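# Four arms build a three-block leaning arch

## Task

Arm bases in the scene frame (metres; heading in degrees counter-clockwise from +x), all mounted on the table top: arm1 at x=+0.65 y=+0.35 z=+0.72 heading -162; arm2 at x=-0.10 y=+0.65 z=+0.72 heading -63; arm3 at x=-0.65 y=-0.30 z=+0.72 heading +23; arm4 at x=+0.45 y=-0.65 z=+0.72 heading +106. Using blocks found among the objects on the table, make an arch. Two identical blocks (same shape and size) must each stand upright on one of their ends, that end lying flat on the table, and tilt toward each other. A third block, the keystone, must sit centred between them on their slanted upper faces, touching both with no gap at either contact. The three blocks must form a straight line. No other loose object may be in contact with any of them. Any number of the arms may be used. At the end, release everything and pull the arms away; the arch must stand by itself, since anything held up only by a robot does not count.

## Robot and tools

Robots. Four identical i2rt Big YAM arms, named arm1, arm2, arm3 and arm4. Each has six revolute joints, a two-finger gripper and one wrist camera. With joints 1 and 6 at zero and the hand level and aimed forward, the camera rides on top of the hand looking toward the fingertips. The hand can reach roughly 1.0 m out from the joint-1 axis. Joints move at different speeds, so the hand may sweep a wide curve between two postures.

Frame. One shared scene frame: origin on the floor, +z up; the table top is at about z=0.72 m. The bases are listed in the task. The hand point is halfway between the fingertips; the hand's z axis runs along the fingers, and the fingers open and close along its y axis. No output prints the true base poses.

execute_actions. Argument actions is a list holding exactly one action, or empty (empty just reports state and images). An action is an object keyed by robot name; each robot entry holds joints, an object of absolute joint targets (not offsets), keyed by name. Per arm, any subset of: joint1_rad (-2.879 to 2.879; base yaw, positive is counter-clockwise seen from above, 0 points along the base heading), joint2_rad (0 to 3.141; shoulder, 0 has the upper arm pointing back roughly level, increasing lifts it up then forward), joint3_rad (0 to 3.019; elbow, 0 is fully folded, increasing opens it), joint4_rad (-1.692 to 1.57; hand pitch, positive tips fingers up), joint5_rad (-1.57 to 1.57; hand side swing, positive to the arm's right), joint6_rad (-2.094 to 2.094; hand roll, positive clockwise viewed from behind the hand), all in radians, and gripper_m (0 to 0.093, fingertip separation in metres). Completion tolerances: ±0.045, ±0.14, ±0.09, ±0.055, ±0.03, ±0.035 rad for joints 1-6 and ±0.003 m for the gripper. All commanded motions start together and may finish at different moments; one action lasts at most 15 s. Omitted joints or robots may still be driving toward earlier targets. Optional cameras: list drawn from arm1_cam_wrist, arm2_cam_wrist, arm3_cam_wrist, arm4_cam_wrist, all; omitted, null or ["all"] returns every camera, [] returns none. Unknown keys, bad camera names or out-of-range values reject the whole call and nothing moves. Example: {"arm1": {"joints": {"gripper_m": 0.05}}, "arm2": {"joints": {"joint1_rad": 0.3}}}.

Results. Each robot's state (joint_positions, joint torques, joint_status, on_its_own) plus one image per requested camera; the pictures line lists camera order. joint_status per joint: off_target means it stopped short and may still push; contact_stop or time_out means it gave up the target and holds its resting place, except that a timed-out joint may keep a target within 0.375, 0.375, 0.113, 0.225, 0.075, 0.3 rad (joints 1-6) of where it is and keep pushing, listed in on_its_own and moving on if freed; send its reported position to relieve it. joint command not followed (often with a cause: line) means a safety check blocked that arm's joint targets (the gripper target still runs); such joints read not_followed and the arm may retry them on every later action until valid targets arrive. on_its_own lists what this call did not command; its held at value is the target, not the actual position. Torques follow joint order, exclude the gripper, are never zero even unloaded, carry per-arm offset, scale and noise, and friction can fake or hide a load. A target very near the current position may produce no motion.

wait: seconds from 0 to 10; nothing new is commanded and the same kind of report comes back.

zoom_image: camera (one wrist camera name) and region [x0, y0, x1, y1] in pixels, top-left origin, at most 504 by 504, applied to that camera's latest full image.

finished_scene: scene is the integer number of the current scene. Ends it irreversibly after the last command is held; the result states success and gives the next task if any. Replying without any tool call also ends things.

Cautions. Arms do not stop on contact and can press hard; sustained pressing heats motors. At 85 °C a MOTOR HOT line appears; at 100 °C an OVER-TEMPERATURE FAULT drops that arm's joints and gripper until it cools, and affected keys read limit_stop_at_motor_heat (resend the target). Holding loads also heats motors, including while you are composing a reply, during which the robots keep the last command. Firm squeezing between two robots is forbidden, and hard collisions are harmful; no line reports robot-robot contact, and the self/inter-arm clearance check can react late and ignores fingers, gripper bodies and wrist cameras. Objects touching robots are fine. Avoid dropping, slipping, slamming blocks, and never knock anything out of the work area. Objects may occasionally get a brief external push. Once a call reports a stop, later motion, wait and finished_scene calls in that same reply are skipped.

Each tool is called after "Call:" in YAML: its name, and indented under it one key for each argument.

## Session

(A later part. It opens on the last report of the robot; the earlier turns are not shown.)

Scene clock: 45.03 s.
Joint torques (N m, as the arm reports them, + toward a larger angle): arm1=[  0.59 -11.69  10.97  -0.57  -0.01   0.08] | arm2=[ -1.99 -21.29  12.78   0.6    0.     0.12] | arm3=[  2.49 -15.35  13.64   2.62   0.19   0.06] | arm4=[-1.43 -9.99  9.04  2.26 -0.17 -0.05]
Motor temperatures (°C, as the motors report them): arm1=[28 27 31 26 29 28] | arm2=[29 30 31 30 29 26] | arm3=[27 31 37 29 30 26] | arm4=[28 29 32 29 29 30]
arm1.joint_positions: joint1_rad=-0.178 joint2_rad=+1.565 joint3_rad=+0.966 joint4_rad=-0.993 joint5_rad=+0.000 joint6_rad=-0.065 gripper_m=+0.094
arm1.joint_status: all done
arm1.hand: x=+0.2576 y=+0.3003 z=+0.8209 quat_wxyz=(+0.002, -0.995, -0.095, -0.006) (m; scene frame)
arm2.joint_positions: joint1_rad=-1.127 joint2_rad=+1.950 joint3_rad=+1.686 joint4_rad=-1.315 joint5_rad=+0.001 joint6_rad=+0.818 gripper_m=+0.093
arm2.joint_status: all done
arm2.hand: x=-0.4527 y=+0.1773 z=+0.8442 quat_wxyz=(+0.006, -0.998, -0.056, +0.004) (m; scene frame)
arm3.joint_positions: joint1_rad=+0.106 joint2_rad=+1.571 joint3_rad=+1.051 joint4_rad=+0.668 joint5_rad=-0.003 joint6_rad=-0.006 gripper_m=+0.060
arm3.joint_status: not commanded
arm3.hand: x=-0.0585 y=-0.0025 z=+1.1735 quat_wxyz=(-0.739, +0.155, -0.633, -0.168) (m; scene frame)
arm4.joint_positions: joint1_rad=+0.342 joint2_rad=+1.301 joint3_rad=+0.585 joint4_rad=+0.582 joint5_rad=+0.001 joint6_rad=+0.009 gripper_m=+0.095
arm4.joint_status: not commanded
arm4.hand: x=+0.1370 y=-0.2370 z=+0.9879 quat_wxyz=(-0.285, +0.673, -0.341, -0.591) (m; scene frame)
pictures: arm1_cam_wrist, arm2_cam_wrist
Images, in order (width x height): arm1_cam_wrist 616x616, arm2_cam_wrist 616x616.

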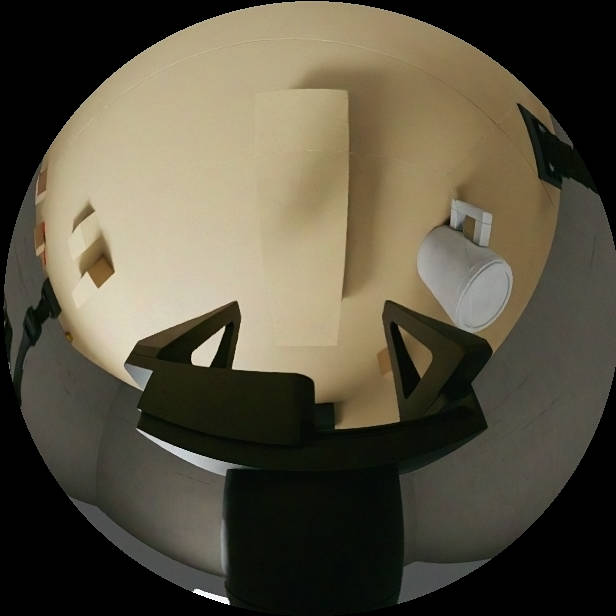

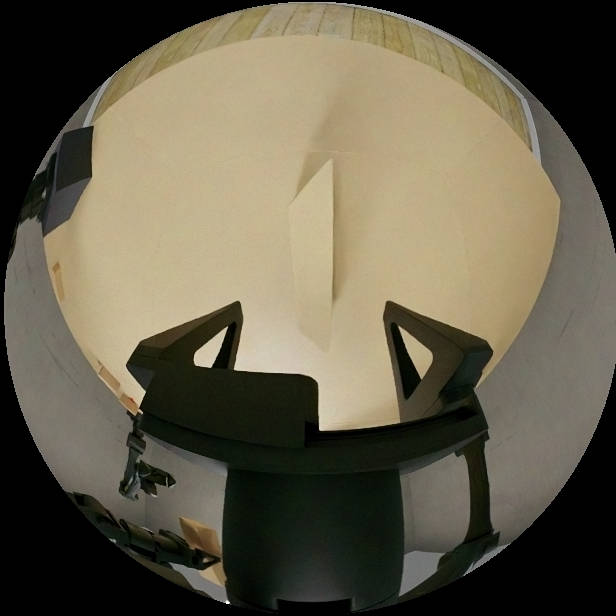

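Call:
execute_actions:
  actions:
    - {"arm2":{"joints":{"joint2_rad":2.04,"joint3_rad":1.58,"joint4_rad":-1.12}},"arm1":{"joints":{"joint2_rad":1.72,"joint3_rad":0.93,"joint4_rad":-0.79}}}
  cameras: ["arm1_cam_wrist","arm2_cam_wrist"]

Scene clock: 46.70 s.
Joint torques (N m, as the arm reports them, + toward a larger angle): arm1=[  0.59 -13.9    7.17   0.23   0.     0.09] | arm2=[ -2.09 -21.8    9.34   0.94   0.     0.12] | arm3=[  2.36 -14.33  13.66   2.71   0.22   0.1 ] | arm4=[ -1.1  -10.16   8.93   2.17  -0.23  -0.04]
Motor temperatures (°C, as the motors report them): arm1=[28 27 31 26 29 28] | arm2=[29 30 31 30 29 26] | arm3=[27 31 38 29 30 26] | arm4=[28 29 32 29 29 30]
arm1.joint_positions: joint1_rad=-0.178 joint2_rad=+1.727 joint3_rad=+0.923 joint4_rad=-0.802 joint5_rad=+0.000 joint6_rad=-0.065 gripper_m=+0.094
arm1.joint_status: all done
arm1.hand: x=+0.2506 y=+0.2997 z=+0.7456 quat_wxyz=(+0.002, -0.995, -0.095, -0.014) (m; scene frame)
arm2.joint_positions: joint1_rad=-1.127 joint2_rad=+2.029 joint3_rad=+1.572 joint4_rad=-1.130 joint5_rad=+0.001 joint6_rad=+0.819 gripper_m=+0.093
arm2.joint_status: all done
arm2.hand: x=-0.4521 y=+0.1799 z=+0.7585 quat_wxyz=(+0.009, -0.998, -0.056, +0.001) (m; scene frame)
arm3.joint_positions: joint1_rad=+0.106 joint2_rad=+1.571 joint3_rad=+1.051 joint4_rad=+0.668 joint5_rad=-0.003 joint6_rad=-0.006 gripper_m=+0.060
arm3.joint_status: not commanded
arm3.hand: x=-0.0585 y=-0.0025 z=+1.1735 quat_wxyz=(-0.739, +0.155, -0.633, -0.168) (m; scene frame)
arm4.joint_positions: joint1_rad=+0.342 joint2_rad=+1.301 joint3_rad=+0.585 joint4_rad=+0.582 joint5_rad=+0.001 joint6_rad=+0.009 gripper_m=+0.095
arm4.joint_status: not commanded
arm4.hand: x=+0.1370 y=-0.2370 z=+0.9879 quat_wxyz=(-0.285, +0.673, -0.341, -0.591) (m; scene frame)
pictures: arm1_cam_wrist, arm2_cam_wrist
Images, in order (width x height): arm1_cam_wrist 616x616, arm2_cam_wrist 616x616.

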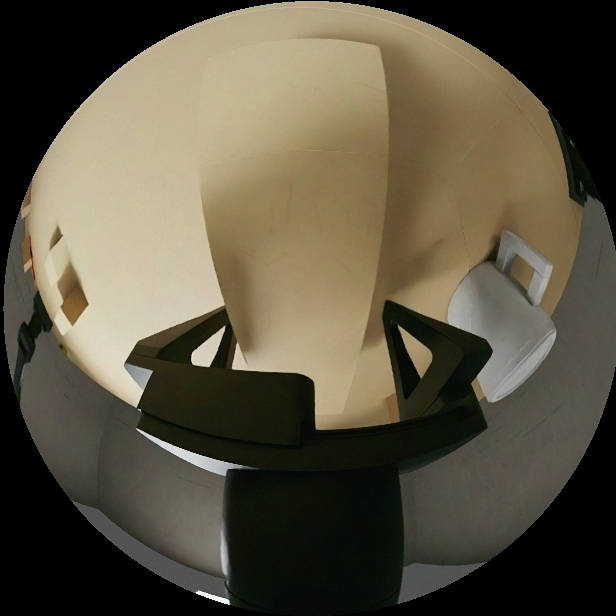

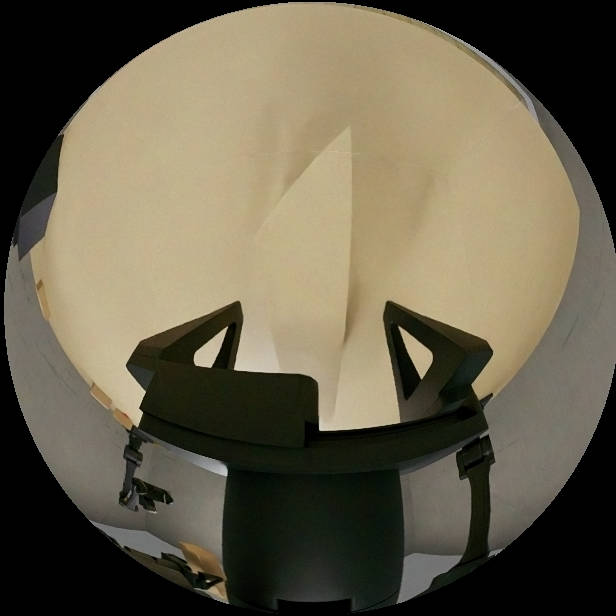

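Call:
execute_actions:
  actions:
    - {"arm2":{"joints":{"joint2_rad":2.06,"joint3_rad":1.58,"joint4_rad":-1.09}},"arm1":{"joints":{"gripper_m":0.03}}}
  cameras: []

Call:
execute_actions:
  actions:
    - {"arm2":{"joints":{"gripper_m":0.01}},"arm1":{"joints":{"joint2_rad":1.5,"joint3_rad":0.9,"joint4_rad":-0.9}}}
  cameras: ["arm2_cam_wrist","arm4_cam_wrist"]

Scene clock: 47.53 s.
Joint torques (N m, as the arm reports them, + toward a larger angle): arm1=[  0.46 -13.87   7.15   0.14   0.04   0.04] | arm2=[ -2.04 -19.94   9.36   0.96   0.     0.11] | arm3=[  2.13 -14.89  13.85   2.64   0.22   0.05] | arm4=[ -1.51 -10.11   8.96   2.18  -0.19  -0.08]
Motor temperatures (°C, as the motors report them): arm1=[28 27 31 26 29 28] | arm2=[29 30 31 30 29 26] | arm3=[27 31 38 29 30 26] | arm4=[28 29 32 29 29 30]
arm1.joint_positions: joint1_rad=-0.176 joint2_rad=+1.727 joint3_rad=+0.923 joint4_rad=-0.800 joint5_rad=-0.001 joint6_rad=-0.061 gripper_m=+0.060
arm1.joint_status: gripper_m off_target (ended at +0.060, target +0.030)
arm1.hand: x=+0.2503 y=+0.2987 z=+0.7456 quat_wxyz=(+0.002, -0.995, -0.094, -0.013) (m; scene frame)
arm2.joint_positions: joint1_rad=-1.127 joint2_rad=+2.029 joint3_rad=+1.572 joint4_rad=-1.101 joint5_rad=+0.001 joint6_rad=+0.819 gripper_m=+0.093
arm2.joint_status: all done
arm2.hand: x=-0.4565 y=+0.1741 z=+0.7585 quat_wxyz=(-0.003, -0.998, -0.056, +0.011) (m; scene frame)
arm3.joint_positions: joint1_rad=+0.106 joint2_rad=+1.571 joint3_rad=+1.051 joint4_rad=+0.668 joint5_rad=-0.003 joint6_rad=-0.006 gripper_m=+0.060
arm3.joint_status: not commanded
arm3.hand: x=-0.0585 y=-0.0025 z=+1.1735 quat_wxyz=(-0.739, +0.155, -0.633, -0.168) (m; scene frame)
arm4.joint_positions: joint1_rad=+0.342 joint2_rad=+1.301 joint3_rad=+0.585 joint4_rad=+0.582 joint5_rad=+0.001 joint6_rad=+0.009 gripper_m=+0.095
arm4.joint_status: not commanded
arm4.hand: x=+0.1370 y=-0.2370 z=+0.9879 quat_wxyz=(-0.285, +0.673, -0.341, -0.591) (m; scene frame)
pictures: none
No camera images: the call's "cameras" was empty. Leave "cameras" out to get every camera's image.

Scene clock: 48.63 s.
Joint torques (N m, as the arm reports them, + toward a larger angle): arm1=[  0.47 -12.31   9.95  -0.39   0.04   0.04] | arm2=[ -2.17 -19.87   9.43   0.92   0.     0.1 ] | arm3=[  2.56 -14.4   13.88   2.52   0.16   0.08] | arm4=[ -1.39 -10.22   8.91   2.2   -0.22  -0.08]
Motor temperatures (°C, as the motors report them): arm1=[28 27 31 26 29 28] | arm2=[29 30 31 30 29 26] | arm3=[27 31 38 29 30 26] | arm4=[28 29 32 29 29 30]
arm1.joint_positions: joint1_rad=-0.176 joint2_rad=+1.514 joint3_rad=+0.876 joint4_rad=-0.894 joint5_rad=-0.001 joint6_rad=-0.061 gripper_m=+0.060
arm1.joint_status: all done
arm1.hand: x=+0.2707 y=+0.3011 z=+0.8118 quat_wxyz=(+0.000, -0.995, -0.094, +0.024) (m; scene frame)
arm2.joint_positions: joint1_rad=-1.127 joint2_rad=+2.029 joint3_rad=+1.572 joint4_rad=-1.099 joint5_rad=+0.001 joint6_rad=+0.820 gripper_m=+0.031
arm2.joint_status: gripper_m off_target (ended at +0.031, target +0.010)
arm2.hand: x=-0.4568 y=+0.1738 z=+0.7585 quat_wxyz=(-0.003, -0.998, -0.055, +0.012) (m; scene frame)
arm3.joint_positions: joint1_rad=+0.106 joint2_rad=+1.571 joint3_rad=+1.051 joint4_rad=+0.668 joint5_rad=-0.003 joint6_rad=-0.006 gripper_m=+0.060
arm3.joint_status: not commanded
arm3.hand: x=-0.0585 y=-0.0025 z=+1.1735 quat_wxyz=(-0.739, +0.155, -0.633, -0.168) (m; scene frame)
arm4.joint_positions: joint1_rad=+0.342 joint2_rad=+1.301 joint3_rad=+0.585 joint4_rad=+0.582 joint5_rad=+0.001 joint6_rad=+0.009 gripper_m=+0.095
arm4.joint_status: not commanded
arm4.hand: x=+0.1370 y=-0.2370 z=+0.9879 quat_wxyz=(-0.285, +0.673, -0.341, -0.591) (m; scene frame)
pictures: arm2_cam_wrist, arm4_cam_wrist
Images, in order (width x height): arm2_cam_wrist 616x616, arm4_cam_wrist 616x616.

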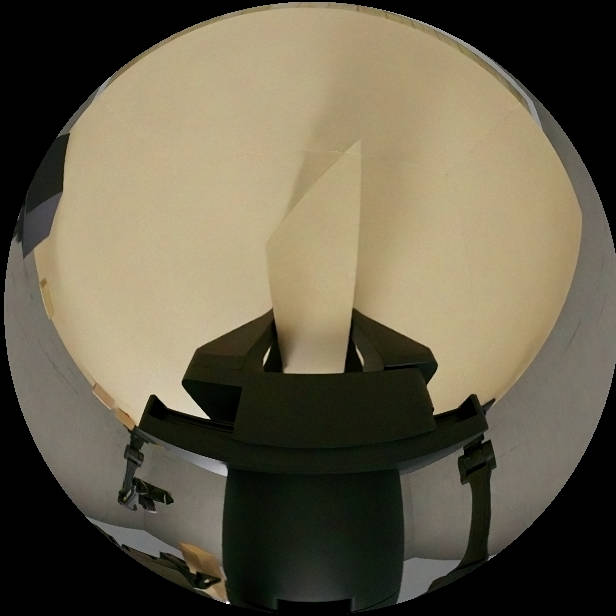

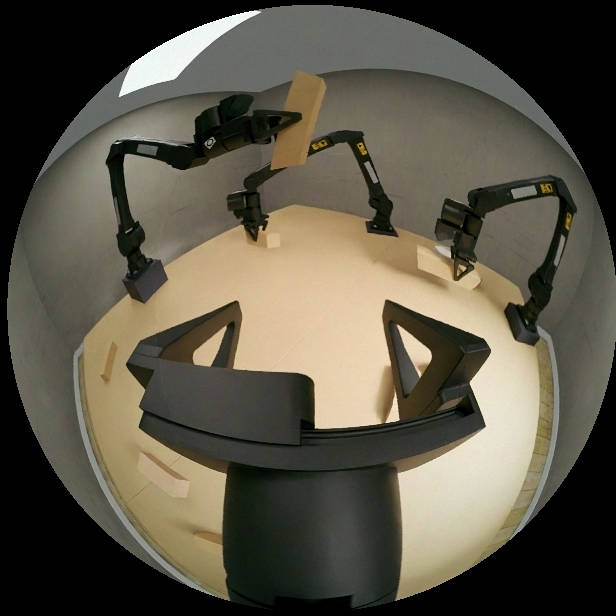

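Call:
execute_actions:
  actions:
    - {"arm3":{"joints":{"joint1_rad":0.115,"joint2_rad":2.09,"joint3_rad":1.16,"joint4_rad":0.62}},"arm1":{"joints":{"joint2_rad":1.3,"joint3_rad":0.9,"joint4_rad":0.1,"joint6_rad":0}},"arm2":{"joints":{"joint2_rad":1.6,"joint3_rad":1.4,"joint4_rad":-1.3,"joint6_rad":-1.57}}}
  cameras: ["arm4_cam_wrist"]

Scene clock: 52.03 s.
Joint torques (N m, as the arm reports them, + toward a larger angle): arm1=[  0.34 -12.46  12.66   3.44   0.05   0.08] | arm2=[ -2.06 -14.51  11.76   0.29  -0.21  -0.11] | arm3=[  1.86 -20.52  10.2    2.19   0.18   0.05] | arm4=[-1.02 -9.76  8.82  2.14 -0.22 -0.06]
Motor temperatures (°C, as the motors report them): arm1=[28 27 31 26 29 28] | arm2=[29 31 31 30 29 26] | arm3=[27 31 38 29 30 26] | arm4=[28 29 32 29 29 30]
arm1.joint_positions: joint1_rad=-0.176 joint2_rad=+1.318 joint3_rad=+0.871 joint4_rad=+0.049 joint5_rad=-0.001 joint6_rad=-0.009 gripper_m=+0.060
arm1.joint_status: all done
arm1.hand: x=+0.0945 y=+0.2776 z=+1.0274 quat_wxyz=(-0.032, -0.829, -0.058, +0.556) (m; scene frame)
arm2.joint_positions: joint1_rad=-1.127 joint2_rad=+1.583 joint3_rad=+1.373 joint4_rad=-1.293 joint5_rad=+0.001 joint6_rad=-1.557 gripper_m=+0.031
arm2.joint_status: all done
arm2.hand: x=-0.3877 y=+0.2630 z=+0.9157 quat_wxyz=(+0.018, -0.321, -0.946, +0.032) (m; scene frame)
arm3.joint_positions: joint1_rad=+0.106 joint2_rad=+2.132 joint3_rad=+1.115 joint4_rad=+0.607 joint5_rad=-0.003 joint6_rad=-0.006 gripper_m=+0.060
arm3.joint_status: all done
arm3.hand: x=-0.0179 y=+0.0136 z=+0.8099 quat_wxyz=(-0.536, +0.196, -0.812, -0.121) (m; scene frame)
arm4.joint_positions: joint1_rad=+0.342 joint2_rad=+1.301 joint3_rad=+0.585 joint4_rad=+0.582 joint5_rad=+0.001 joint6_rad=+0.009 gripper_m=+0.095
arm4.joint_status: not commanded
arm4.hand: x=+0.1370 y=-0.2370 z=+0.9879 quat_wxyz=(-0.285, +0.673, -0.341, -0.591) (m; scene frame)
pictures: arm4_cam_wrist
Images, in order (width x height): arm4_cam_wrist 616x616.

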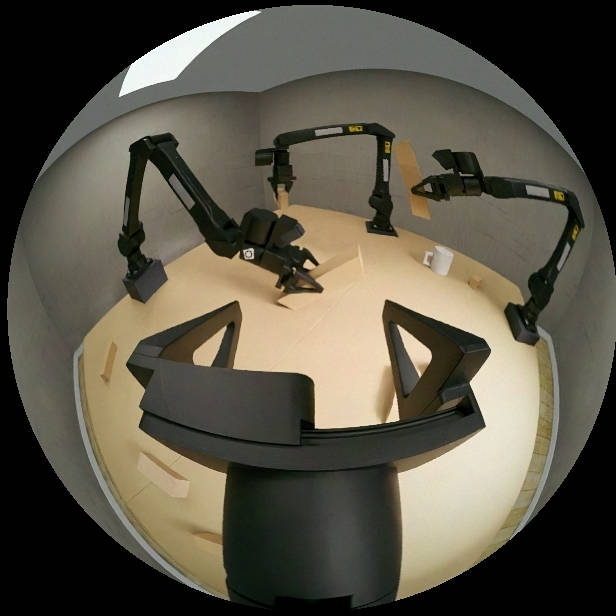

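Call:
execute_actions:
  actions:
    - {"arm1":{"joints":{"joint1_rad":0.15,"joint2_rad":1.45,"joint3_rad":0.6,"joint4_rad":0.55}}}
  cameras: []

Call:
execute_actions:
  actions:
    - {"arm1":{"joints":{"joint2_rad":1.64,"joint3_rad":0.52,"joint4_rad":0.83}}}
  cameras: ["arm4_cam_wrist","arm1_cam_wrist","arm3_cam_wrist"]

Scene clock: 54.33 s.
Joint torques (N m, as the arm reports them, + toward a larger angle): arm1=[ -1.1  -13.72  11.47   3.29   0.08   0.04] | arm2=[ -1.9  -14.54  11.72   0.24  -0.21  -0.14] | arm3=[  1.35 -21.12  10.39   2.44   0.19   0.1 ] | arm4=[-1.42 -9.91  8.93  2.14 -0.19 -0.05]
Motor temperatures (°C, as the motors report them): arm1=[28 27 31 26 29 28] | arm2=[29 30 31 30 29 26] | arm3=[27 31 38 29 30 26] | arm4=[28 29 33 29 29 30]
arm1.joint_positions: joint1_rad=+0.157 joint2_rad=+1.492 joint3_rad=+0.553 joint4_rad=+0.502 joint5_rad=-0.002 joint6_rad=-0.006 gripper_m=+0.060
arm1.joint_status: all done
arm1.hand: x=+0.1978 y=+0.1235 z=+0.8736 quat_wxyz=(-0.120, -0.818, -0.197, +0.526) (m; scene frame)
arm2.joint_positions: joint1_rad=-1.127 joint2_rad=+1.583 joint3_rad=+1.373 joint4_rad=-1.293 joint5_rad=+0.001 joint6_rad=-1.558 gripper_m=+0.031
arm2.joint_status: not commanded
arm2.hand: x=-0.3877 y=+0.2630 z=+0.9157 quat_wxyz=(+0.018, -0.321, -0.946, +0.032) (m; scene frame)
arm3.joint_positions: joint1_rad=+0.106 joint2_rad=+2.132 joint3_rad=+1.115 joint4_rad=+0.607 joint5_rad=-0.003 joint6_rad=-0.006 gripper_m=+0.060
arm3.joint_status: not commanded
arm3.hand: x=-0.0179 y=+0.0136 z=+0.8099 quat_wxyz=(-0.536, +0.196, -0.812, -0.121) (m; scene frame)
arm4.joint_positions: joint1_rad=+0.342 joint2_rad=+1.301 joint3_rad=+0.585 joint4_rad=+0.582 joint5_rad=+0.001 joint6_rad=+0.009 gripper_m=+0.095
arm4.joint_status: not commanded
arm4.hand: x=+0.1370 y=-0.2370 z=+0.9879 quat_wxyz=(-0.285, +0.673, -0.341, -0.591) (m; scene frame)
pictures: none
No camera images: the call's "cameras" was empty. Leave "cameras" out to get every camera's image.

Scene clock: 55.33 s.
Joint torques (N m, as the arm reports them, + toward a larger angle): arm1=[ -0.89 -13.72   7.54   3.45   0.09   0.04] | arm2=[ -1.91 -14.39  11.76   0.26  -0.22  -0.14] | arm3=[  2.2  -20.99  10.22   2.21   0.19   0.03] | arm4=[-1.62 -9.95  8.91  2.19 -0.21 -0.04]
Motor temperatures (°C, as the motors report them): arm1=[28 27 31 26 29 28] | arm2=[29 30 31 30 29 26] | arm3=[27 31 38 29 30 26] | arm4=[28 29 33 29 29 30]
arm1.joint_positions: joint1_rad=+0.157 joint2_rad=+1.674 joint3_rad=+0.496 joint4_rad=+0.779 joint5_rad=-0.002 joint6_rad=-0.006 gripper_m=+0.060
arm1.joint_status: all done
arm1.hand: x=+0.2036 y=+0.1267 z=+0.8241 quat_wxyz=(-0.124, -0.808, -0.195, +0.542) (m; scene frame)
arm2.joint_positions: joint1_rad=-1.127 joint2_rad=+1.583 joint3_rad=+1.373 joint4_rad=-1.293 joint5_rad=+0.001 joint6_rad=-1.558 gripper_m=+0.031
arm2.joint_status: not commanded
arm2.hand: x=-0.3877 y=+0.2630 z=+0.9157 quat_wxyz=(+0.018, -0.321, -0.946, +0.032) (m; scene frame)
arm3.joint_positions: joint1_rad=+0.106 joint2_rad=+2.132 joint3_rad=+1.115 joint4_rad=+0.607 joint5_rad=-0.003 joint6_rad=-0.006 gripper_m=+0.060
arm3.joint_status: not commanded
arm3.hand: x=-0.0179 y=+0.0136 z=+0.8099 quat_wxyz=(-0.536, +0.196, -0.812, -0.121) (m; scene frame)
arm4.joint_positions: joint1_rad=+0.342 joint2_rad=+1.301 joint3_rad=+0.585 joint4_rad=+0.582 joint5_rad=+0.001 joint6_rad=+0.009 gripper_m=+0.095
arm4.joint_status: not commanded
arm4.hand: x=+0.1370 y=-0.2370 z=+0.9879 quat_wxyz=(-0.285, +0.673, -0.341, -0.591) (m; scene frame)
pictures: arm1_cam_wrist, arm3_cam_wrist, arm4_cam_wrist
Images, in order (width x height): arm1_cam_wrist 616x616, arm3_cam_wrist 616x616, arm4_cam_wrist 616x616.

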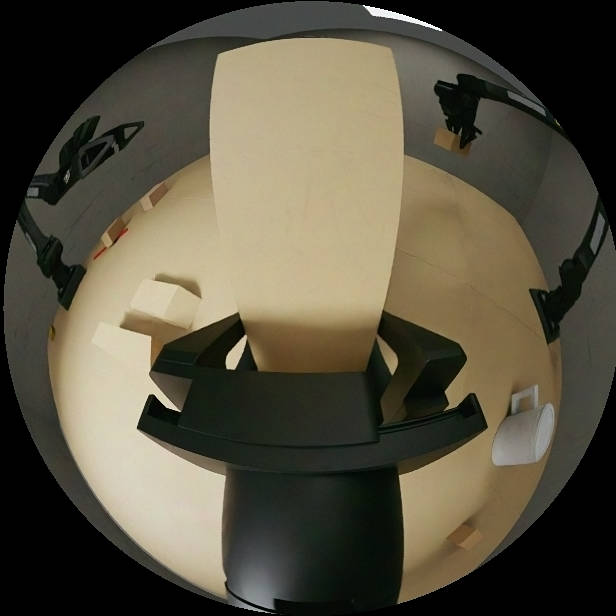

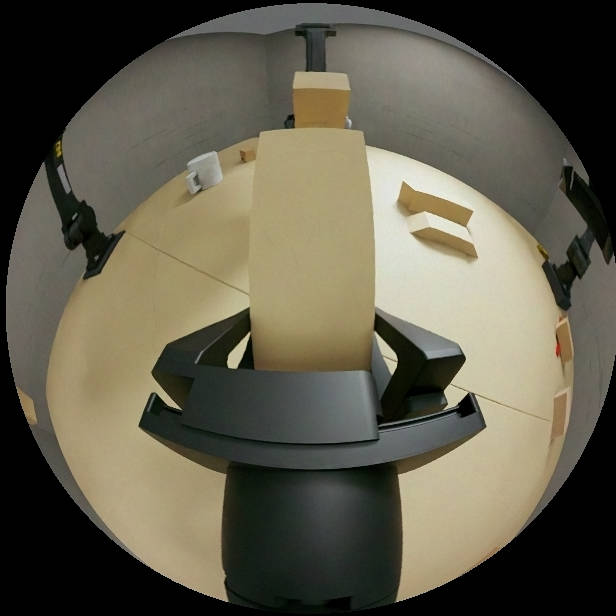

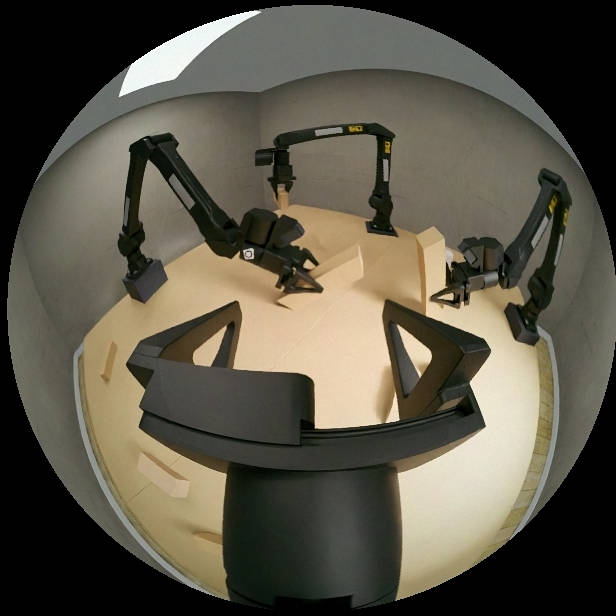

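Call:
execute_actions:
  actions:
    - {"arm1":{"joints":{"joint4_rad":0.94}},"arm3":{"joints":{"joint4_rad":0.67}}}
  cameras: []

Call:
execute_actions:
  actions:
    - {"arm1":{"joints":{"joint2_rad":1.75,"joint3_rad":0.484}},"arm3":{"joints":{"joint2_rad":2.13}}}
  cameras: ["arm4_cam_wrist"]

Scene clock: 57.50 s.
Joint torques (N m, as the arm reports them, + toward a larger angle): arm1=[ -0.97 -13.94   7.54   3.5    0.08   0.04] | arm2=[ -2.05 -14.42  11.78   0.25  -0.22  -0.14] | arm3=[  1.89 -20.63  10.52   4.22   0.15   0.06] | arm4=[ -1.17 -10.31   9.03   2.23  -0.21  -0.05]
Motor temperatures (°C, as the motors report them): arm1=[28 27 31 26 29 28] | arm2=[29 30 31 30 29 26] | arm3=[27 31 37 30 30 26] | arm4=[28 29 33 29 29 30]
arm1.joint_positions: joint1_rad=+0.157 joint2_rad=+1.674 joint3_rad=+0.496 joint4_rad=+0.888 joint5_rad=-0.002 joint6_rad=-0.006 gripper_m=+0.060
arm1.joint_status: all done
arm1.hand: x=+0.1958 y=+0.1226 z=+0.8493 quat_wxyz=(-0.134, -0.778, -0.188, +0.585) (m; scene frame)
arm2.joint_positions: joint1_rad=-1.127 joint2_rad=+1.583 joint3_rad=+1.373 joint4_rad=-1.293 joint5_rad=+0.001 joint6_rad=-1.558 gripper_m=+0.031
arm2.joint_status: not commanded
arm2.hand: x=-0.3877 y=+0.2630 z=+0.9157 quat_wxyz=(+0.018, -0.321, -0.946, +0.032) (m; scene frame)
arm3.joint_positions: joint1_rad=+0.106 joint2_rad=+2.132 joint3_rad=+1.115 joint4_rad=+0.611 joint5_rad=-0.003 joint6_rad=-0.006 gripper_m=+0.060
arm3.joint_status: joint4_rad time_out (moved +0.004 of +0.063)
arm3.on_its_own: joint4_rad reads +0.611 and still pushes toward +0.670 since a time_out
arm3.hand: x=-0.0175 y=+0.0138 z=+0.8109 quat_wxyz=(-0.537, +0.196, -0.811, -0.121) (m; scene frame)
arm4.joint_positions: joint1_rad=+0.342 joint2_rad=+1.301 joint3_rad=+0.585 joint4_rad=+0.582 joint5_rad=+0.001 joint6_rad=+0.009 gripper_m=+0.095
arm4.joint_status: not commanded
arm4.hand: x=+0.1370 y=-0.2370 z=+0.9879 quat_wxyz=(-0.285, +0.673, -0.341, -0.591) (m; scene frame)
pictures: none
No camera images: the call's "cameras" was empty. Leave "cameras" out to get every camera's image.

not run: a stop came earlier in this reply.

Call:
execute_actions:
  actions:
    - {"arm1":{"joints":{"joint2_rad":1.75,"joint3_rad":0.484}},"arm3":{"joints":{"joint2_rad":2.09,"joint4_rad":0.70}}}
  cameras: ["arm4_cam_wrist"]

Scene clock: 59.53 s.
Joint torques (N m, as the arm reports them, + toward a larger angle): arm1=[ -0.81 -12.81   5.57   2.89   0.05   0.01] | arm2=[ -1.91 -14.38  11.74   0.27  -0.21  -0.14] | arm3=[  2.06 -21.23  10.35   4.36   0.12   0.07] | arm4=[ -0.91 -10.2    8.99   2.32  -0.21  -0.04]
Motor temperatures (°C, as the motors report them): arm1=[28 27 31 26 29 28] | arm2=[29 30 31 30 29 26] | arm3=[27 31 37 30 30 26] | arm4=[28 29 33 29 29 30]
arm1.joint_positions: joint1_rad=+0.157 joint2_rad=+1.770 joint3_rad=+0.469 joint4_rad=+0.902 joint5_rad=-0.001 joint6_rad=-0.003 gripper_m=+0.060
arm1.joint_status: all done
arm1.hand: x=+0.2118 y=+0.1313 z=+0.7967 quat_wxyz=(-0.124, -0.809, -0.193, +0.541) (m; scene frame)
arm2.joint_positions: joint1_rad=-1.127 joint2_rad=+1.583 joint3_rad=+1.373 joint4_rad=-1.293 joint5_rad=+0.001 joint6_rad=-1.558 gripper_m=+0.031
arm2.joint_status: not commanded
arm2.hand: x=-0.3877 y=+0.2630 z=+0.9157 quat_wxyz=(+0.018, -0.321, -0.946, +0.032) (m; scene frame)
arm3.joint_positions: joint1_rad=+0.106 joint2_rad=+2.132 joint3_rad=+1.115 joint4_rad=+0.641 joint5_rad=-0.003 joint6_rad=-0.006 gripper_m=+0.060
arm3.joint_status: joint4_rad time_out (moved +0.030 of +0.089); the others done
arm3.on_its_own: joint4_rad reads +0.641 and still pushes toward +0.700 since a time_out
arm3.hand: x=-0.0150 y=+0.0151 z=+0.8177 quat_wxyz=(-0.550, +0.194, -0.803, -0.124) (m; scene frame)
arm4.joint_positions: joint1_rad=+0.342 joint2_rad=+1.301 joint3_rad=+0.585 joint4_rad=+0.582 joint5_rad=+0.001 joint6_rad=+0.009 gripper_m=+0.095
arm4.joint_status: not commanded
arm4.hand: x=+0.1370 y=-0.2370 z=+0.9879 quat_wxyz=(-0.285, +0.673, -0.341, -0.591) (m; scene frame)
pictures: arm4_cam_wrist
Images, in order (width x height): arm4_cam_wrist 616x616.

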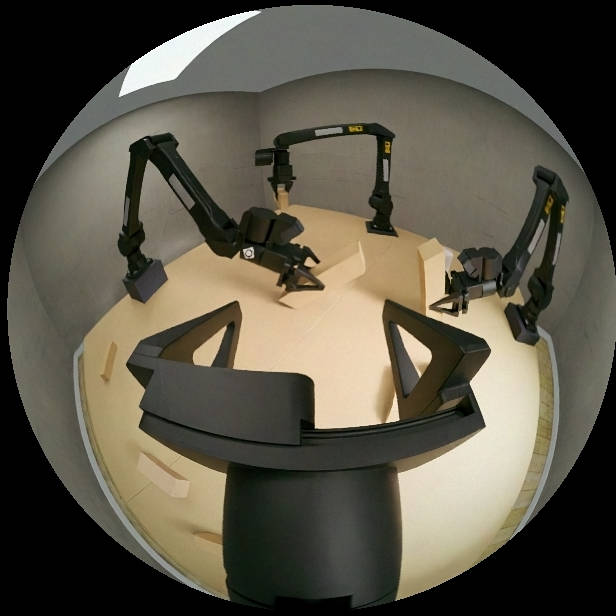

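Call:
execute_actions:
  actions:
    - {"arm4":{"joints":{"joint1_rad":0.2,"joint2_rad":1.6,"joint3_rad":0.4,"joint4_rad":1.4}},"arm3":{"joints":{"joint4_rad":0.645}}}
  cameras: ["arm4_cam_wrist"]

Call:
zoom_image:
  camera: "arm4_cam_wrist"
  region: [160, 160, 460, 400]

Scene clock: 61.40 s.
Joint torques (N m, as the arm reports them, + toward a larger angle): arm1=[ -0.8  -12.77   5.55   2.9    0.05   0.01] | arm2=[ -2.   -14.32  11.76   0.23  -0.21  -0.14] | arm3=[  2.28 -20.46  10.4    1.93   0.18   0.04] | arm4=[ -1.97 -11.14   5.48   2.06  -0.21  -0.05]
Motor temperatures (°C, as the motors report them): arm1=[28 27 30 26 29 28] | arm2=[29 30 31 30 29 26] | arm3=[27 31 37 30 30 26] | arm4=[28 29 33 29 29 30]
arm1.joint_positions: joint1_rad=+0.157 joint2_rad=+1.770 joint3_rad=+0.469 joint4_rad=+0.902 joint5_rad=-0.001 joint6_rad=-0.003 gripper_m=+0.060
arm1.joint_status: not commanded
arm1.hand: x=+0.2118 y=+0.1313 z=+0.7967 quat_wxyz=(-0.124, -0.809, -0.193, +0.541) (m; scene frame)
arm2.joint_positions: joint1_rad=-1.127 joint2_rad=+1.583 joint3_rad=+1.373 joint4_rad=-1.293 joint5_rad=+0.001 joint6_rad=-1.558 gripper_m=+0.031
arm2.joint_status: not commanded
arm2.hand: x=-0.3877 y=+0.2630 z=+0.9157 quat_wxyz=(+0.018, -0.321, -0.946, +0.032) (m; scene frame)
arm3.joint_positions: joint1_rad=+0.106 joint2_rad=+2.132 joint3_rad=+1.115 joint4_rad=+0.641 joint5_rad=-0.003 joint6_rad=-0.006 gripper_m=+0.060
arm3.joint_status: all done
arm3.hand: x=-0.0150 y=+0.0151 z=+0.8177 quat_wxyz=(-0.550, +0.194, -0.803, -0.124) (m; scene frame)
arm4.joint_positions: joint1_rad=+0.201 joint2_rad=+1.607 joint3_rad=+0.383 joint4_rad=+1.383 joint5_rad=+0.000 joint6_rad=+0.009 gripper_m=+0.095
arm4.joint_status: all done
arm4.hand: x=+0.2187 y=-0.2343 z=+0.9434 quat_wxyz=(-0.378, +0.559, -0.335, -0.658) (m; scene frame)
pictures: arm4_cam_wrist
Images, in order (width x height): arm4_cam_wrist 616x616.

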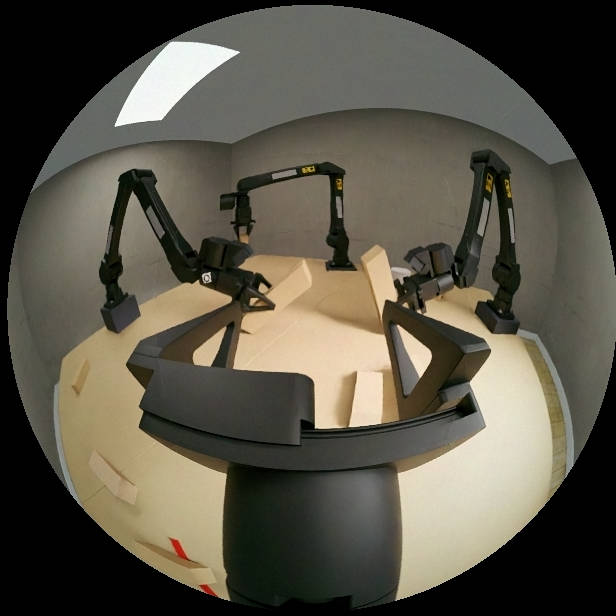

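Region (160, 160, 460, 400) of arm4_cam_wrist's 616x616 image, scaled by 1.680, with more detail than that image has; it fills the top 403 rows of this view, and the rest is white.

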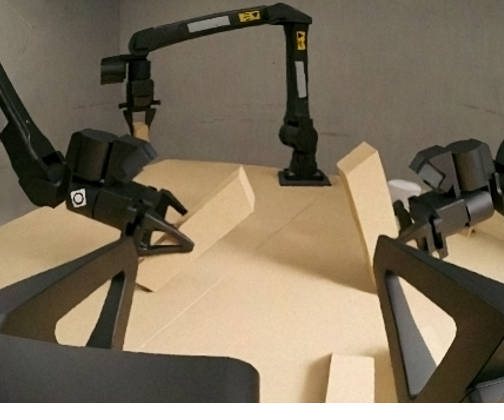

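Call:
execute_actions:
  actions:
    - {"arm3":{"joints":{"joint4_rad":1.25}}}
  cameras: ["arm4_cam_wrist"]

Call:
zoom_image:
  camera: "arm4_cam_wrist"
  region: [160, 130, 460, 370]

Scene clock: 66.30 s.
Joint torques (N m, as the arm reports them, + toward a larger angle): arm1=[ -0.89 -12.76   5.58   2.89   0.05   0.02] | arm2=[ -1.99 -14.46  11.76   0.22  -0.22  -0.15] | arm3=[  2.17 -20.85  10.15   4.33   0.2    0.05] | arm4=[ -1.77 -10.94   5.44   2.13  -0.19  -0.04]
Motor temperatures (°C, as the motors report them): arm1=[28 28 30 26 29 28] | arm2=[29 30 32 30 29 26] | arm3=[27 32 37 30 30 26] | arm4=[28 29 32 29 29 30]
arm1.joint_positions: joint1_rad=+0.157 joint2_rad=+1.770 joint3_rad=+0.469 joint4_rad=+0.902 joint5_rad=-0.001 joint6_rad=-0.003 gripper_m=+0.060
arm1.joint_status: not commanded
arm1.hand: x=+0.2118 y=+0.1313 z=+0.7967 quat_wxyz=(-0.124, -0.809, -0.193, +0.541) (m; scene frame)
arm2.joint_positions: joint1_rad=-1.127 joint2_rad=+1.583 joint3_rad=+1.373 joint4_rad=-1.293 joint5_rad=+0.001 joint6_rad=-1.558 gripper_m=+0.031
arm2.joint_status: not commanded
arm2.hand: x=-0.3877 y=+0.2630 z=+0.9157 quat_wxyz=(+0.018, -0.321, -0.946, +0.032) (m; scene frame)
arm3.joint_positions: joint1_rad=+0.106 joint2_rad=+2.132 joint3_rad=+1.115 joint4_rad=+1.190 joint5_rad=-0.003 joint6_rad=-0.006 gripper_m=+0.060
arm3.joint_status: joint4_rad time_out (moved +0.549 of +0.609)
arm3.on_its_own: joint4_rad reads +1.190 and still pushes toward +1.250 since a time_out
arm3.hand: x=-0.0036 y=+0.0221 z=+0.9502 quat_wxyz=(-0.747, +0.153, -0.624, -0.170) (m; scene frame)
arm4.joint_positions: joint1_rad=+0.201 joint2_rad=+1.607 joint3_rad=+0.383 joint4_rad=+1.383 joint5_rad=+0.000 joint6_rad=+0.009 gripper_m=+0.095
arm4.joint_status: not commanded
arm4.hand: x=+0.2187 y=-0.2343 z=+0.9434 quat_wxyz=(-0.378, +0.559, -0.335, -0.658) (m; scene frame)
pictures: arm4_cam_wrist
Images, in order (width x height): arm4_cam_wrist 616x616.

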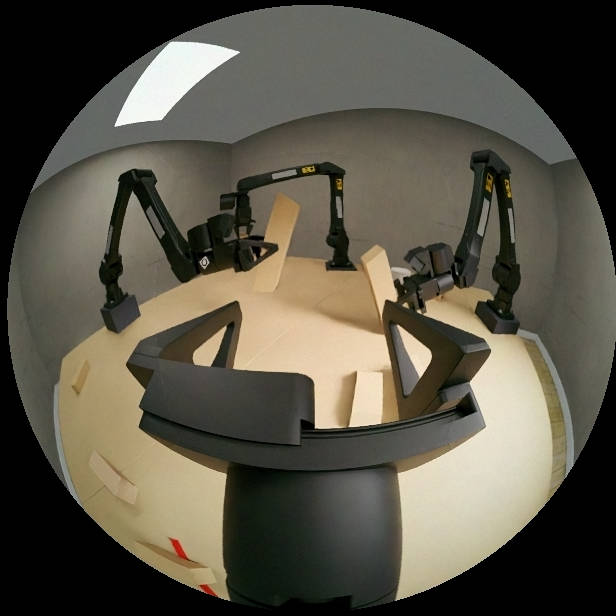

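Region (160, 130, 460, 370) of arm4_cam_wrist's 616x616 image, scaled by 1.680, with more detail than that image has; it fills the top 403 rows of this view, and the rest is white.

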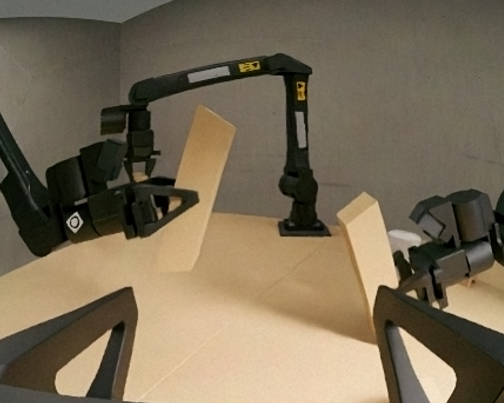

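Call:
execute_actions:
  actions:
    - {"arm3":{"joints":{"joint2_rad":1.6,"joint3_rad":0.95,"joint4_rad":1.19}}}
  cameras: []

Call:
execute_actions:
  actions:
    - {"arm3":{"joints":{"joint4_rad":-0.93}}}
  cameras: ["arm4_cam_wrist","arm3_cam_wrist"]

Scene clock: 68.77 s.
Joint torques (N m, as the arm reports them, + toward a larger angle): arm1=[ -0.86 -12.87   5.54   2.88   0.05   0.01] | arm2=[ -1.97 -14.38  11.75   0.23  -0.21  -0.14] | arm3=[  2.35 -13.06  10.2    1.98   0.22   0.08] | arm4=[ -1.81 -10.86   5.3    2.13  -0.21  -0.05]
Motor temperatures (°C, as the motors report them): arm1=[28 28 30 26 29 28] | arm2=[29 30 32 30 29 26] | arm3=[27 32 37 30 30 26] | arm4=[28 29 32 29 29 30]
arm1.joint_positions: joint1_rad=+0.157 joint2_rad=+1.770 joint3_rad=+0.469 joint4_rad=+0.902 joint5_rad=-0.001 joint6_rad=-0.003 gripper_m=+0.060
arm1.joint_status: not commanded
arm1.hand: x=+0.2118 y=+0.1313 z=+0.7967 quat_wxyz=(-0.124, -0.809, -0.193, +0.541) (m; scene frame)
arm2.joint_positions: joint1_rad=-1.127 joint2_rad=+1.583 joint3_rad=+1.373 joint4_rad=-1.293 joint5_rad=+0.001 joint6_rad=-1.558 gripper_m=+0.031
arm2.joint_status: not commanded
arm2.hand: x=-0.3877 y=+0.2630 z=+0.9157 quat_wxyz=(+0.018, -0.321, -0.946, +0.032) (m; scene frame)
arm3.joint_positions: joint1_rad=+0.106 joint2_rad=+1.613 joint3_rad=+0.929 joint4_rad=+1.173 joint5_rad=-0.003 joint6_rad=-0.006 gripper_m=+0.060
arm3.joint_status: all done
arm3.hand: x=-0.0997 y=-0.0227 z=+1.1981 quat_wxyz=(-0.836, +0.123, -0.499, -0.191) (m; scene frame)
arm4.joint_positions: joint1_rad=+0.201 joint2_rad=+1.607 joint3_rad=+0.383 joint4_rad=+1.383 joint5_rad=+0.000 joint6_rad=+0.009 gripper_m=+0.095
arm4.joint_status: not commanded
arm4.hand: x=+0.2187 y=-0.2343 z=+0.9434 quat_wxyz=(-0.378, +0.559, -0.335, -0.658) (m; scene frame)
pictures: none
No camera images: the call's "cameras" was empty. Leave "cameras" out to get every camera's image.

Scene clock: 70.80 s.
Joint torques (N m, as the arm reports them, + toward a larger angle): arm1=[ -0.91 -12.74   5.54   2.91   0.05   0.01] | arm2=[ -1.99 -14.52  11.68   0.27  -0.21  -0.14] | arm3=[  1.46 -12.56   8.8   -0.65   0.16   0.06] | arm4=[ -1.88 -11.03   5.46   2.01  -0.19  -0.02]
Motor temperatures (°C, as the motors report them): arm1=[28 28 30 26 29 28] | arm2=[29 30 32 30 29 26] | arm3=[27 32 37 30 30 26] | arm4=[28 29 32 29 29 30]
arm1.joint_positions: joint1_rad=+0.157 joint2_rad=+1.770 joint3_rad=+0.469 joint4_rad=+0.902 joint5_rad=-0.001 joint6_rad=-0.003 gripper_m=+0.060
arm1.joint_status: not commanded
arm1.hand: x=+0.2118 y=+0.1313 z=+0.7967 quat_wxyz=(-0.124, -0.809, -0.193, +0.541) (m; scene frame)
arm2.joint_positions: joint1_rad=-1.127 joint2_rad=+1.583 joint3_rad=+1.373 joint4_rad=-1.293 joint5_rad=+0.001 joint6_rad=-1.558 gripper_m=+0.031
arm2.joint_status: not commanded
arm2.hand: x=-0.3877 y=+0.2630 z=+0.9157 quat_wxyz=(+0.018, -0.321, -0.946, +0.032) (m; scene frame)
arm3.joint_positions: joint1_rad=+0.106 joint2_rad=+1.613 joint3_rad=+0.929 joint4_rad=-0.913 joint5_rad=-0.003 joint6_rad=-0.006 gripper_m=+0.060
arm3.joint_status: all done
arm3.hand: x=-0.2980 y=-0.1247 z=+0.8361 quat_wxyz=(+0.011, +0.230, -0.973, +0.006) (m; scene frame)
arm4.joint_positions: joint1_rad=+0.201 joint2_rad=+1.607 joint3_rad=+0.383 joint4_rad=+1.383 joint5_rad=+0.000 joint6_rad=+0.009 gripper_m=+0.095
arm4.joint_status: not commanded
arm4.hand: x=+0.2187 y=-0.2343 z=+0.9434 quat_wxyz=(-0.378, +0.559, -0.335, -0.658) (m; scene frame)
pictures: arm3_cam_wrist, arm4_cam_wrist
Images, in order (width x height): arm3_cam_wrist 616x616, arm4_cam_wrist 616x616.

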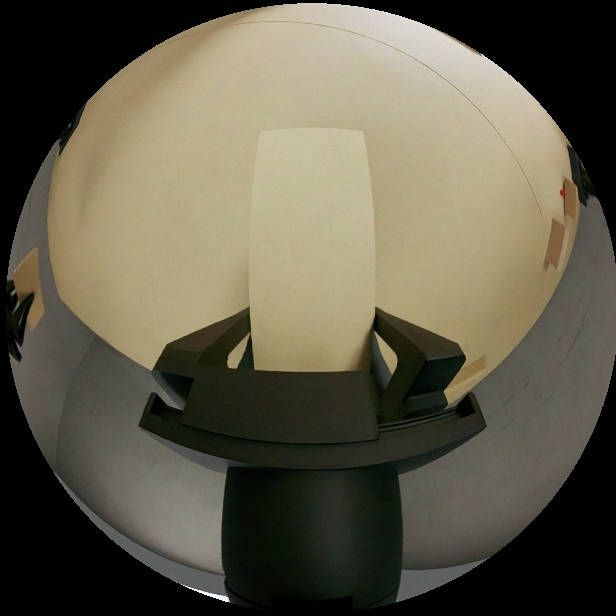

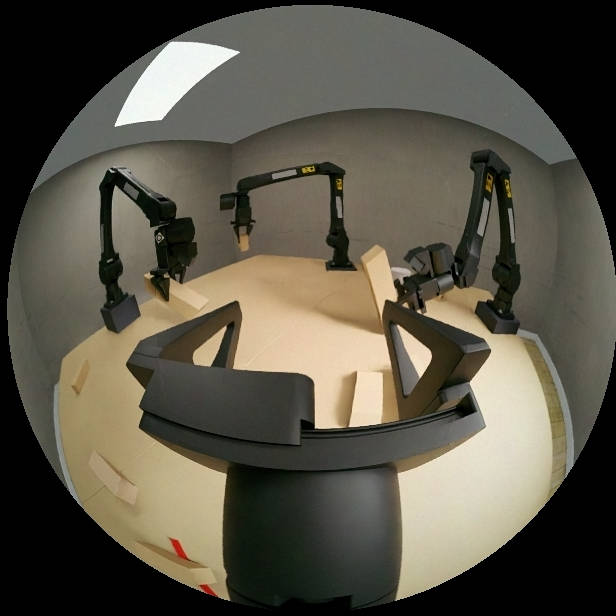

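Call:
execute_actions:
  actions:
    - {"arm3":{"joints":{"joint2_rad":1.85,"joint3_rad":1.0,"joint4_rad":-0.69}}}
  cameras: ["arm4_cam_wrist","arm3_cam_wrist"]

Call:
zoom_image:
  camera: "arm4_cam_wrist"
  region: [80, 180, 320, 360]

Scene clock: 71.93 s.
Joint torques (N m, as the arm reports them, + toward a larger angle): arm1=[ -0.99 -12.67   5.55   2.89   0.05   0.01] | arm2=[ -2.01 -14.44  11.71   0.27  -0.22  -0.15] | arm3=[  1.85 -11.14   9.27   0.7    0.13   0.12] | arm4=[ -1.84 -10.78   5.46   1.94  -0.2   -0.05]
Motor temperatures (°C, as the motors report them): arm1=[28 28 30 26 29 28] | arm2=[29 30 32 30 29 26] | arm3=[27 32 37 30 30 26] | arm4=[28 29 32 29 29 30]
arm1.joint_positions: joint1_rad=+0.157 joint2_rad=+1.770 joint3_rad=+0.469 joint4_rad=+0.902 joint5_rad=-0.001 joint6_rad=-0.003 gripper_m=+0.060
arm1.joint_status: not commanded
arm1.hand: x=+0.2118 y=+0.1313 z=+0.7967 quat_wxyz=(-0.124, -0.809, -0.193, +0.541) (m; scene frame)
arm2.joint_positions: joint1_rad=-1.127 joint2_rad=+1.583 joint3_rad=+1.373 joint4_rad=-1.293 joint5_rad=+0.001 joint6_rad=-1.558 gripper_m=+0.031
arm2.joint_status: not commanded
arm2.hand: x=-0.3877 y=+0.2630 z=+0.9157 quat_wxyz=(+0.018, -0.321, -0.946, +0.032) (m; scene frame)
arm3.joint_positions: joint1_rad=+0.106 joint2_rad=+1.825 joint3_rad=+0.962 joint4_rad=-0.704 joint5_rad=-0.002 joint6_rad=-0.006 gripper_m=+0.060
arm3.joint_status: all done
arm3.hand: x=-0.2642 y=-0.1089 z=+0.7616 quat_wxyz=(-0.004, +0.230, -0.973, +0.003) (m; scene frame)
arm4.joint_positions: joint1_rad=+0.201 joint2_rad=+1.607 joint3_rad=+0.383 joint4_rad=+1.383 joint5_rad=+0.000 joint6_rad=+0.009 gripper_m=+0.095
arm4.joint_status: not commanded
arm4.hand: x=+0.2187 y=-0.2343 z=+0.9434 quat_wxyz=(-0.378, +0.559, -0.335, -0.658) (m; scene frame)
pictures: arm3_cam_wrist, arm4_cam_wrist
Images, in order (width x height): arm3_cam_wrist 616x616, arm4_cam_wrist 616x616.

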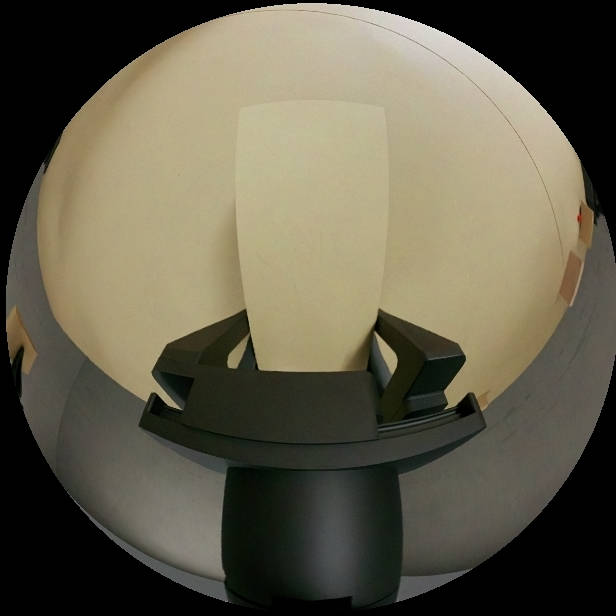

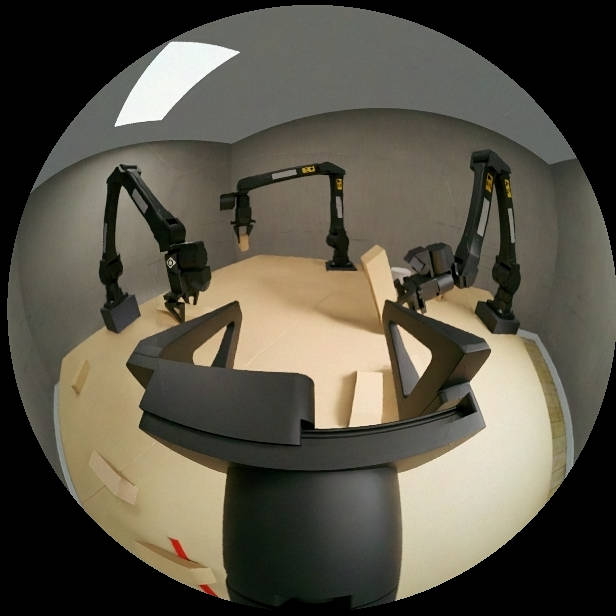

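Region (80, 180, 320, 360) of arm4_cam_wrist's 616x616 image, scaled by 2.100, with more detail than that image has; it fills the top 378 rows of this view, and the rest is white.

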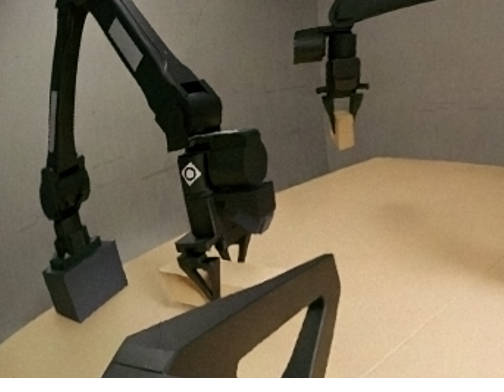

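Call:
execute_actions:
  actions:
    - {"arm3":{"joints":{"gripper_m":0.093}}}
  cameras: []

Call:
execute_actions:
  actions:
    - {"arm3":{"joints":{"joint2_rad":1.885,"joint3_rad":1.01,"joint4_rad":-0.69}}}
  cameras: ["arm3_cam_wrist"]

Scene clock: 72.73 s.
Joint torques (N m, as the arm reports them, + toward a larger angle): arm1=[ -0.81 -12.78   5.54   2.87   0.05   0.02] | arm2=[ -1.94 -14.47  11.73   0.27  -0.22  -0.14] | arm3=[  2.28 -12.04   9.35   0.77   0.17   0.04] | arm4=[ -2.46 -10.97   5.37   2.16  -0.17  -0.06]
Motor temperatures (°C, as the motors report them): arm1=[28 28 30 26 29 28] | arm2=[29 30 32 30 29 26] | arm3=[27 32 37 30 30 26] | arm4=[28 29 32 29 29 30]
arm1.joint_positions: joint1_rad=+0.157 joint2_rad=+1.770 joint3_rad=+0.469 joint4_rad=+0.902 joint5_rad=-0.001 joint6_rad=-0.003 gripper_m=+0.060
arm1.joint_status: not commanded
arm1.hand: x=+0.2118 y=+0.1313 z=+0.7967 quat_wxyz=(-0.124, -0.809, -0.193, +0.541) (m; scene frame)
arm2.joint_positions: joint1_rad=-1.127 joint2_rad=+1.583 joint3_rad=+1.373 joint4_rad=-1.293 joint5_rad=+0.001 joint6_rad=-1.558 gripper_m=+0.031
arm2.joint_status: not commanded
arm2.hand: x=-0.3877 y=+0.2630 z=+0.9157 quat_wxyz=(+0.018, -0.321, -0.946, +0.032) (m; scene frame)
arm3.joint_positions: joint1_rad=+0.106 joint2_rad=+1.831 joint3_rad=+0.962 joint4_rad=-0.704 joint5_rad=-0.002 joint6_rad=-0.005 gripper_m=+0.093
arm3.joint_status: all done
arm3.hand: x=-0.2652 y=-0.1095 z=+0.7591 quat_wxyz=(-0.001, +0.230, -0.973, +0.004) (m; scene frame)
arm4.joint_positions: joint1_rad=+0.201 joint2_rad=+1.607 joint3_rad=+0.383 joint4_rad=+1.383 joint5_rad=+0.000 joint6_rad=+0.009 gripper_m=+0.095
arm4.joint_status: not commanded
arm4.hand: x=+0.2187 y=-0.2343 z=+0.9434 quat_wxyz=(-0.378, +0.559, -0.335, -0.658) (m; scene frame)
pictures: none
No camera images: the call's "cameras" was empty. Leave "cameras" out to get every camera's image.

Scene clock: 73.40 s.
Joint torques (N m, as the arm reports them, + toward a larger angle): arm1=[ -0.89 -12.8    5.59   2.89   0.05   0.01] | arm2=[ -1.93 -14.55  11.73   0.23  -0.22  -0.13] | arm3=[  1.58 -12.48   8.93   0.55   0.08   0.09] | arm4=[ -2.13 -10.78   5.38   2.12  -0.21  -0.03]
Motor temperatures (°C, as the motors report them): arm1=[28 28 30 26 29 28] | arm2=[29 30 32 30 29 26] | arm3=[27 31 37 30 30 26] | arm4=[28 29 32 29 29 30]
arm1.joint_positions: joint1_rad=+0.157 joint2_rad=+1.770 joint3_rad=+0.469 joint4_rad=+0.902 joint5_rad=-0.001 joint6_rad=-0.003 gripper_m=+0.060
arm1.joint_status: not commanded
arm1.hand: x=+0.2118 y=+0.1313 z=+0.7967 quat_wxyz=(-0.124, -0.809, -0.193, +0.541) (m; scene frame)
arm2.joint_positions: joint1_rad=-1.127 joint2_rad=+1.583 joint3_rad=+1.373 joint4_rad=-1.293 joint5_rad=+0.001 joint6_rad=-1.558 gripper_m=+0.031
arm2.joint_status: not commanded
arm2.hand: x=-0.3877 y=+0.2630 z=+0.9157 quat_wxyz=(+0.018, -0.321, -0.946, +0.032) (m; scene frame)
arm3.joint_positions: joint1_rad=+0.106 joint2_rad=+1.872 joint3_rad=+0.974 joint4_rad=-0.704 joint5_rad=-0.002 joint6_rad=-0.005 gripper_m=+0.093
arm3.joint_status: all done
arm3.hand: x=-0.2666 y=-0.1103 z=+0.7452 quat_wxyz=(+0.013, +0.230, -0.973, +0.007) (m; scene frame)
arm4.joint_positions: joint1_rad=+0.201 joint2_rad=+1.607 joint3_rad=+0.383 joint4_rad=+1.383 joint5_rad=+0.000 joint6_rad=+0.009 gripper_m=+0.095
arm4.joint_status: not commanded
arm4.hand: x=+0.2187 y=-0.2343 z=+0.9434 quat_wxyz=(-0.378, +0.559, -0.335, -0.658) (m; scene frame)
pictures: arm3_cam_wrist
Images, in order (width x height): arm3_cam_wrist 616x616.

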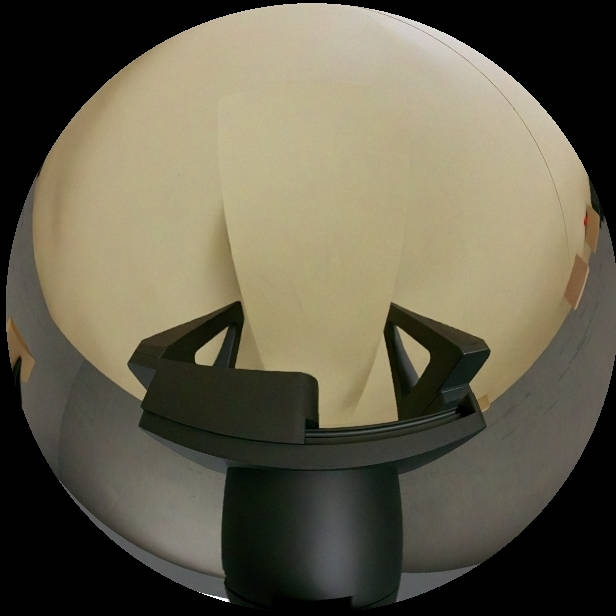

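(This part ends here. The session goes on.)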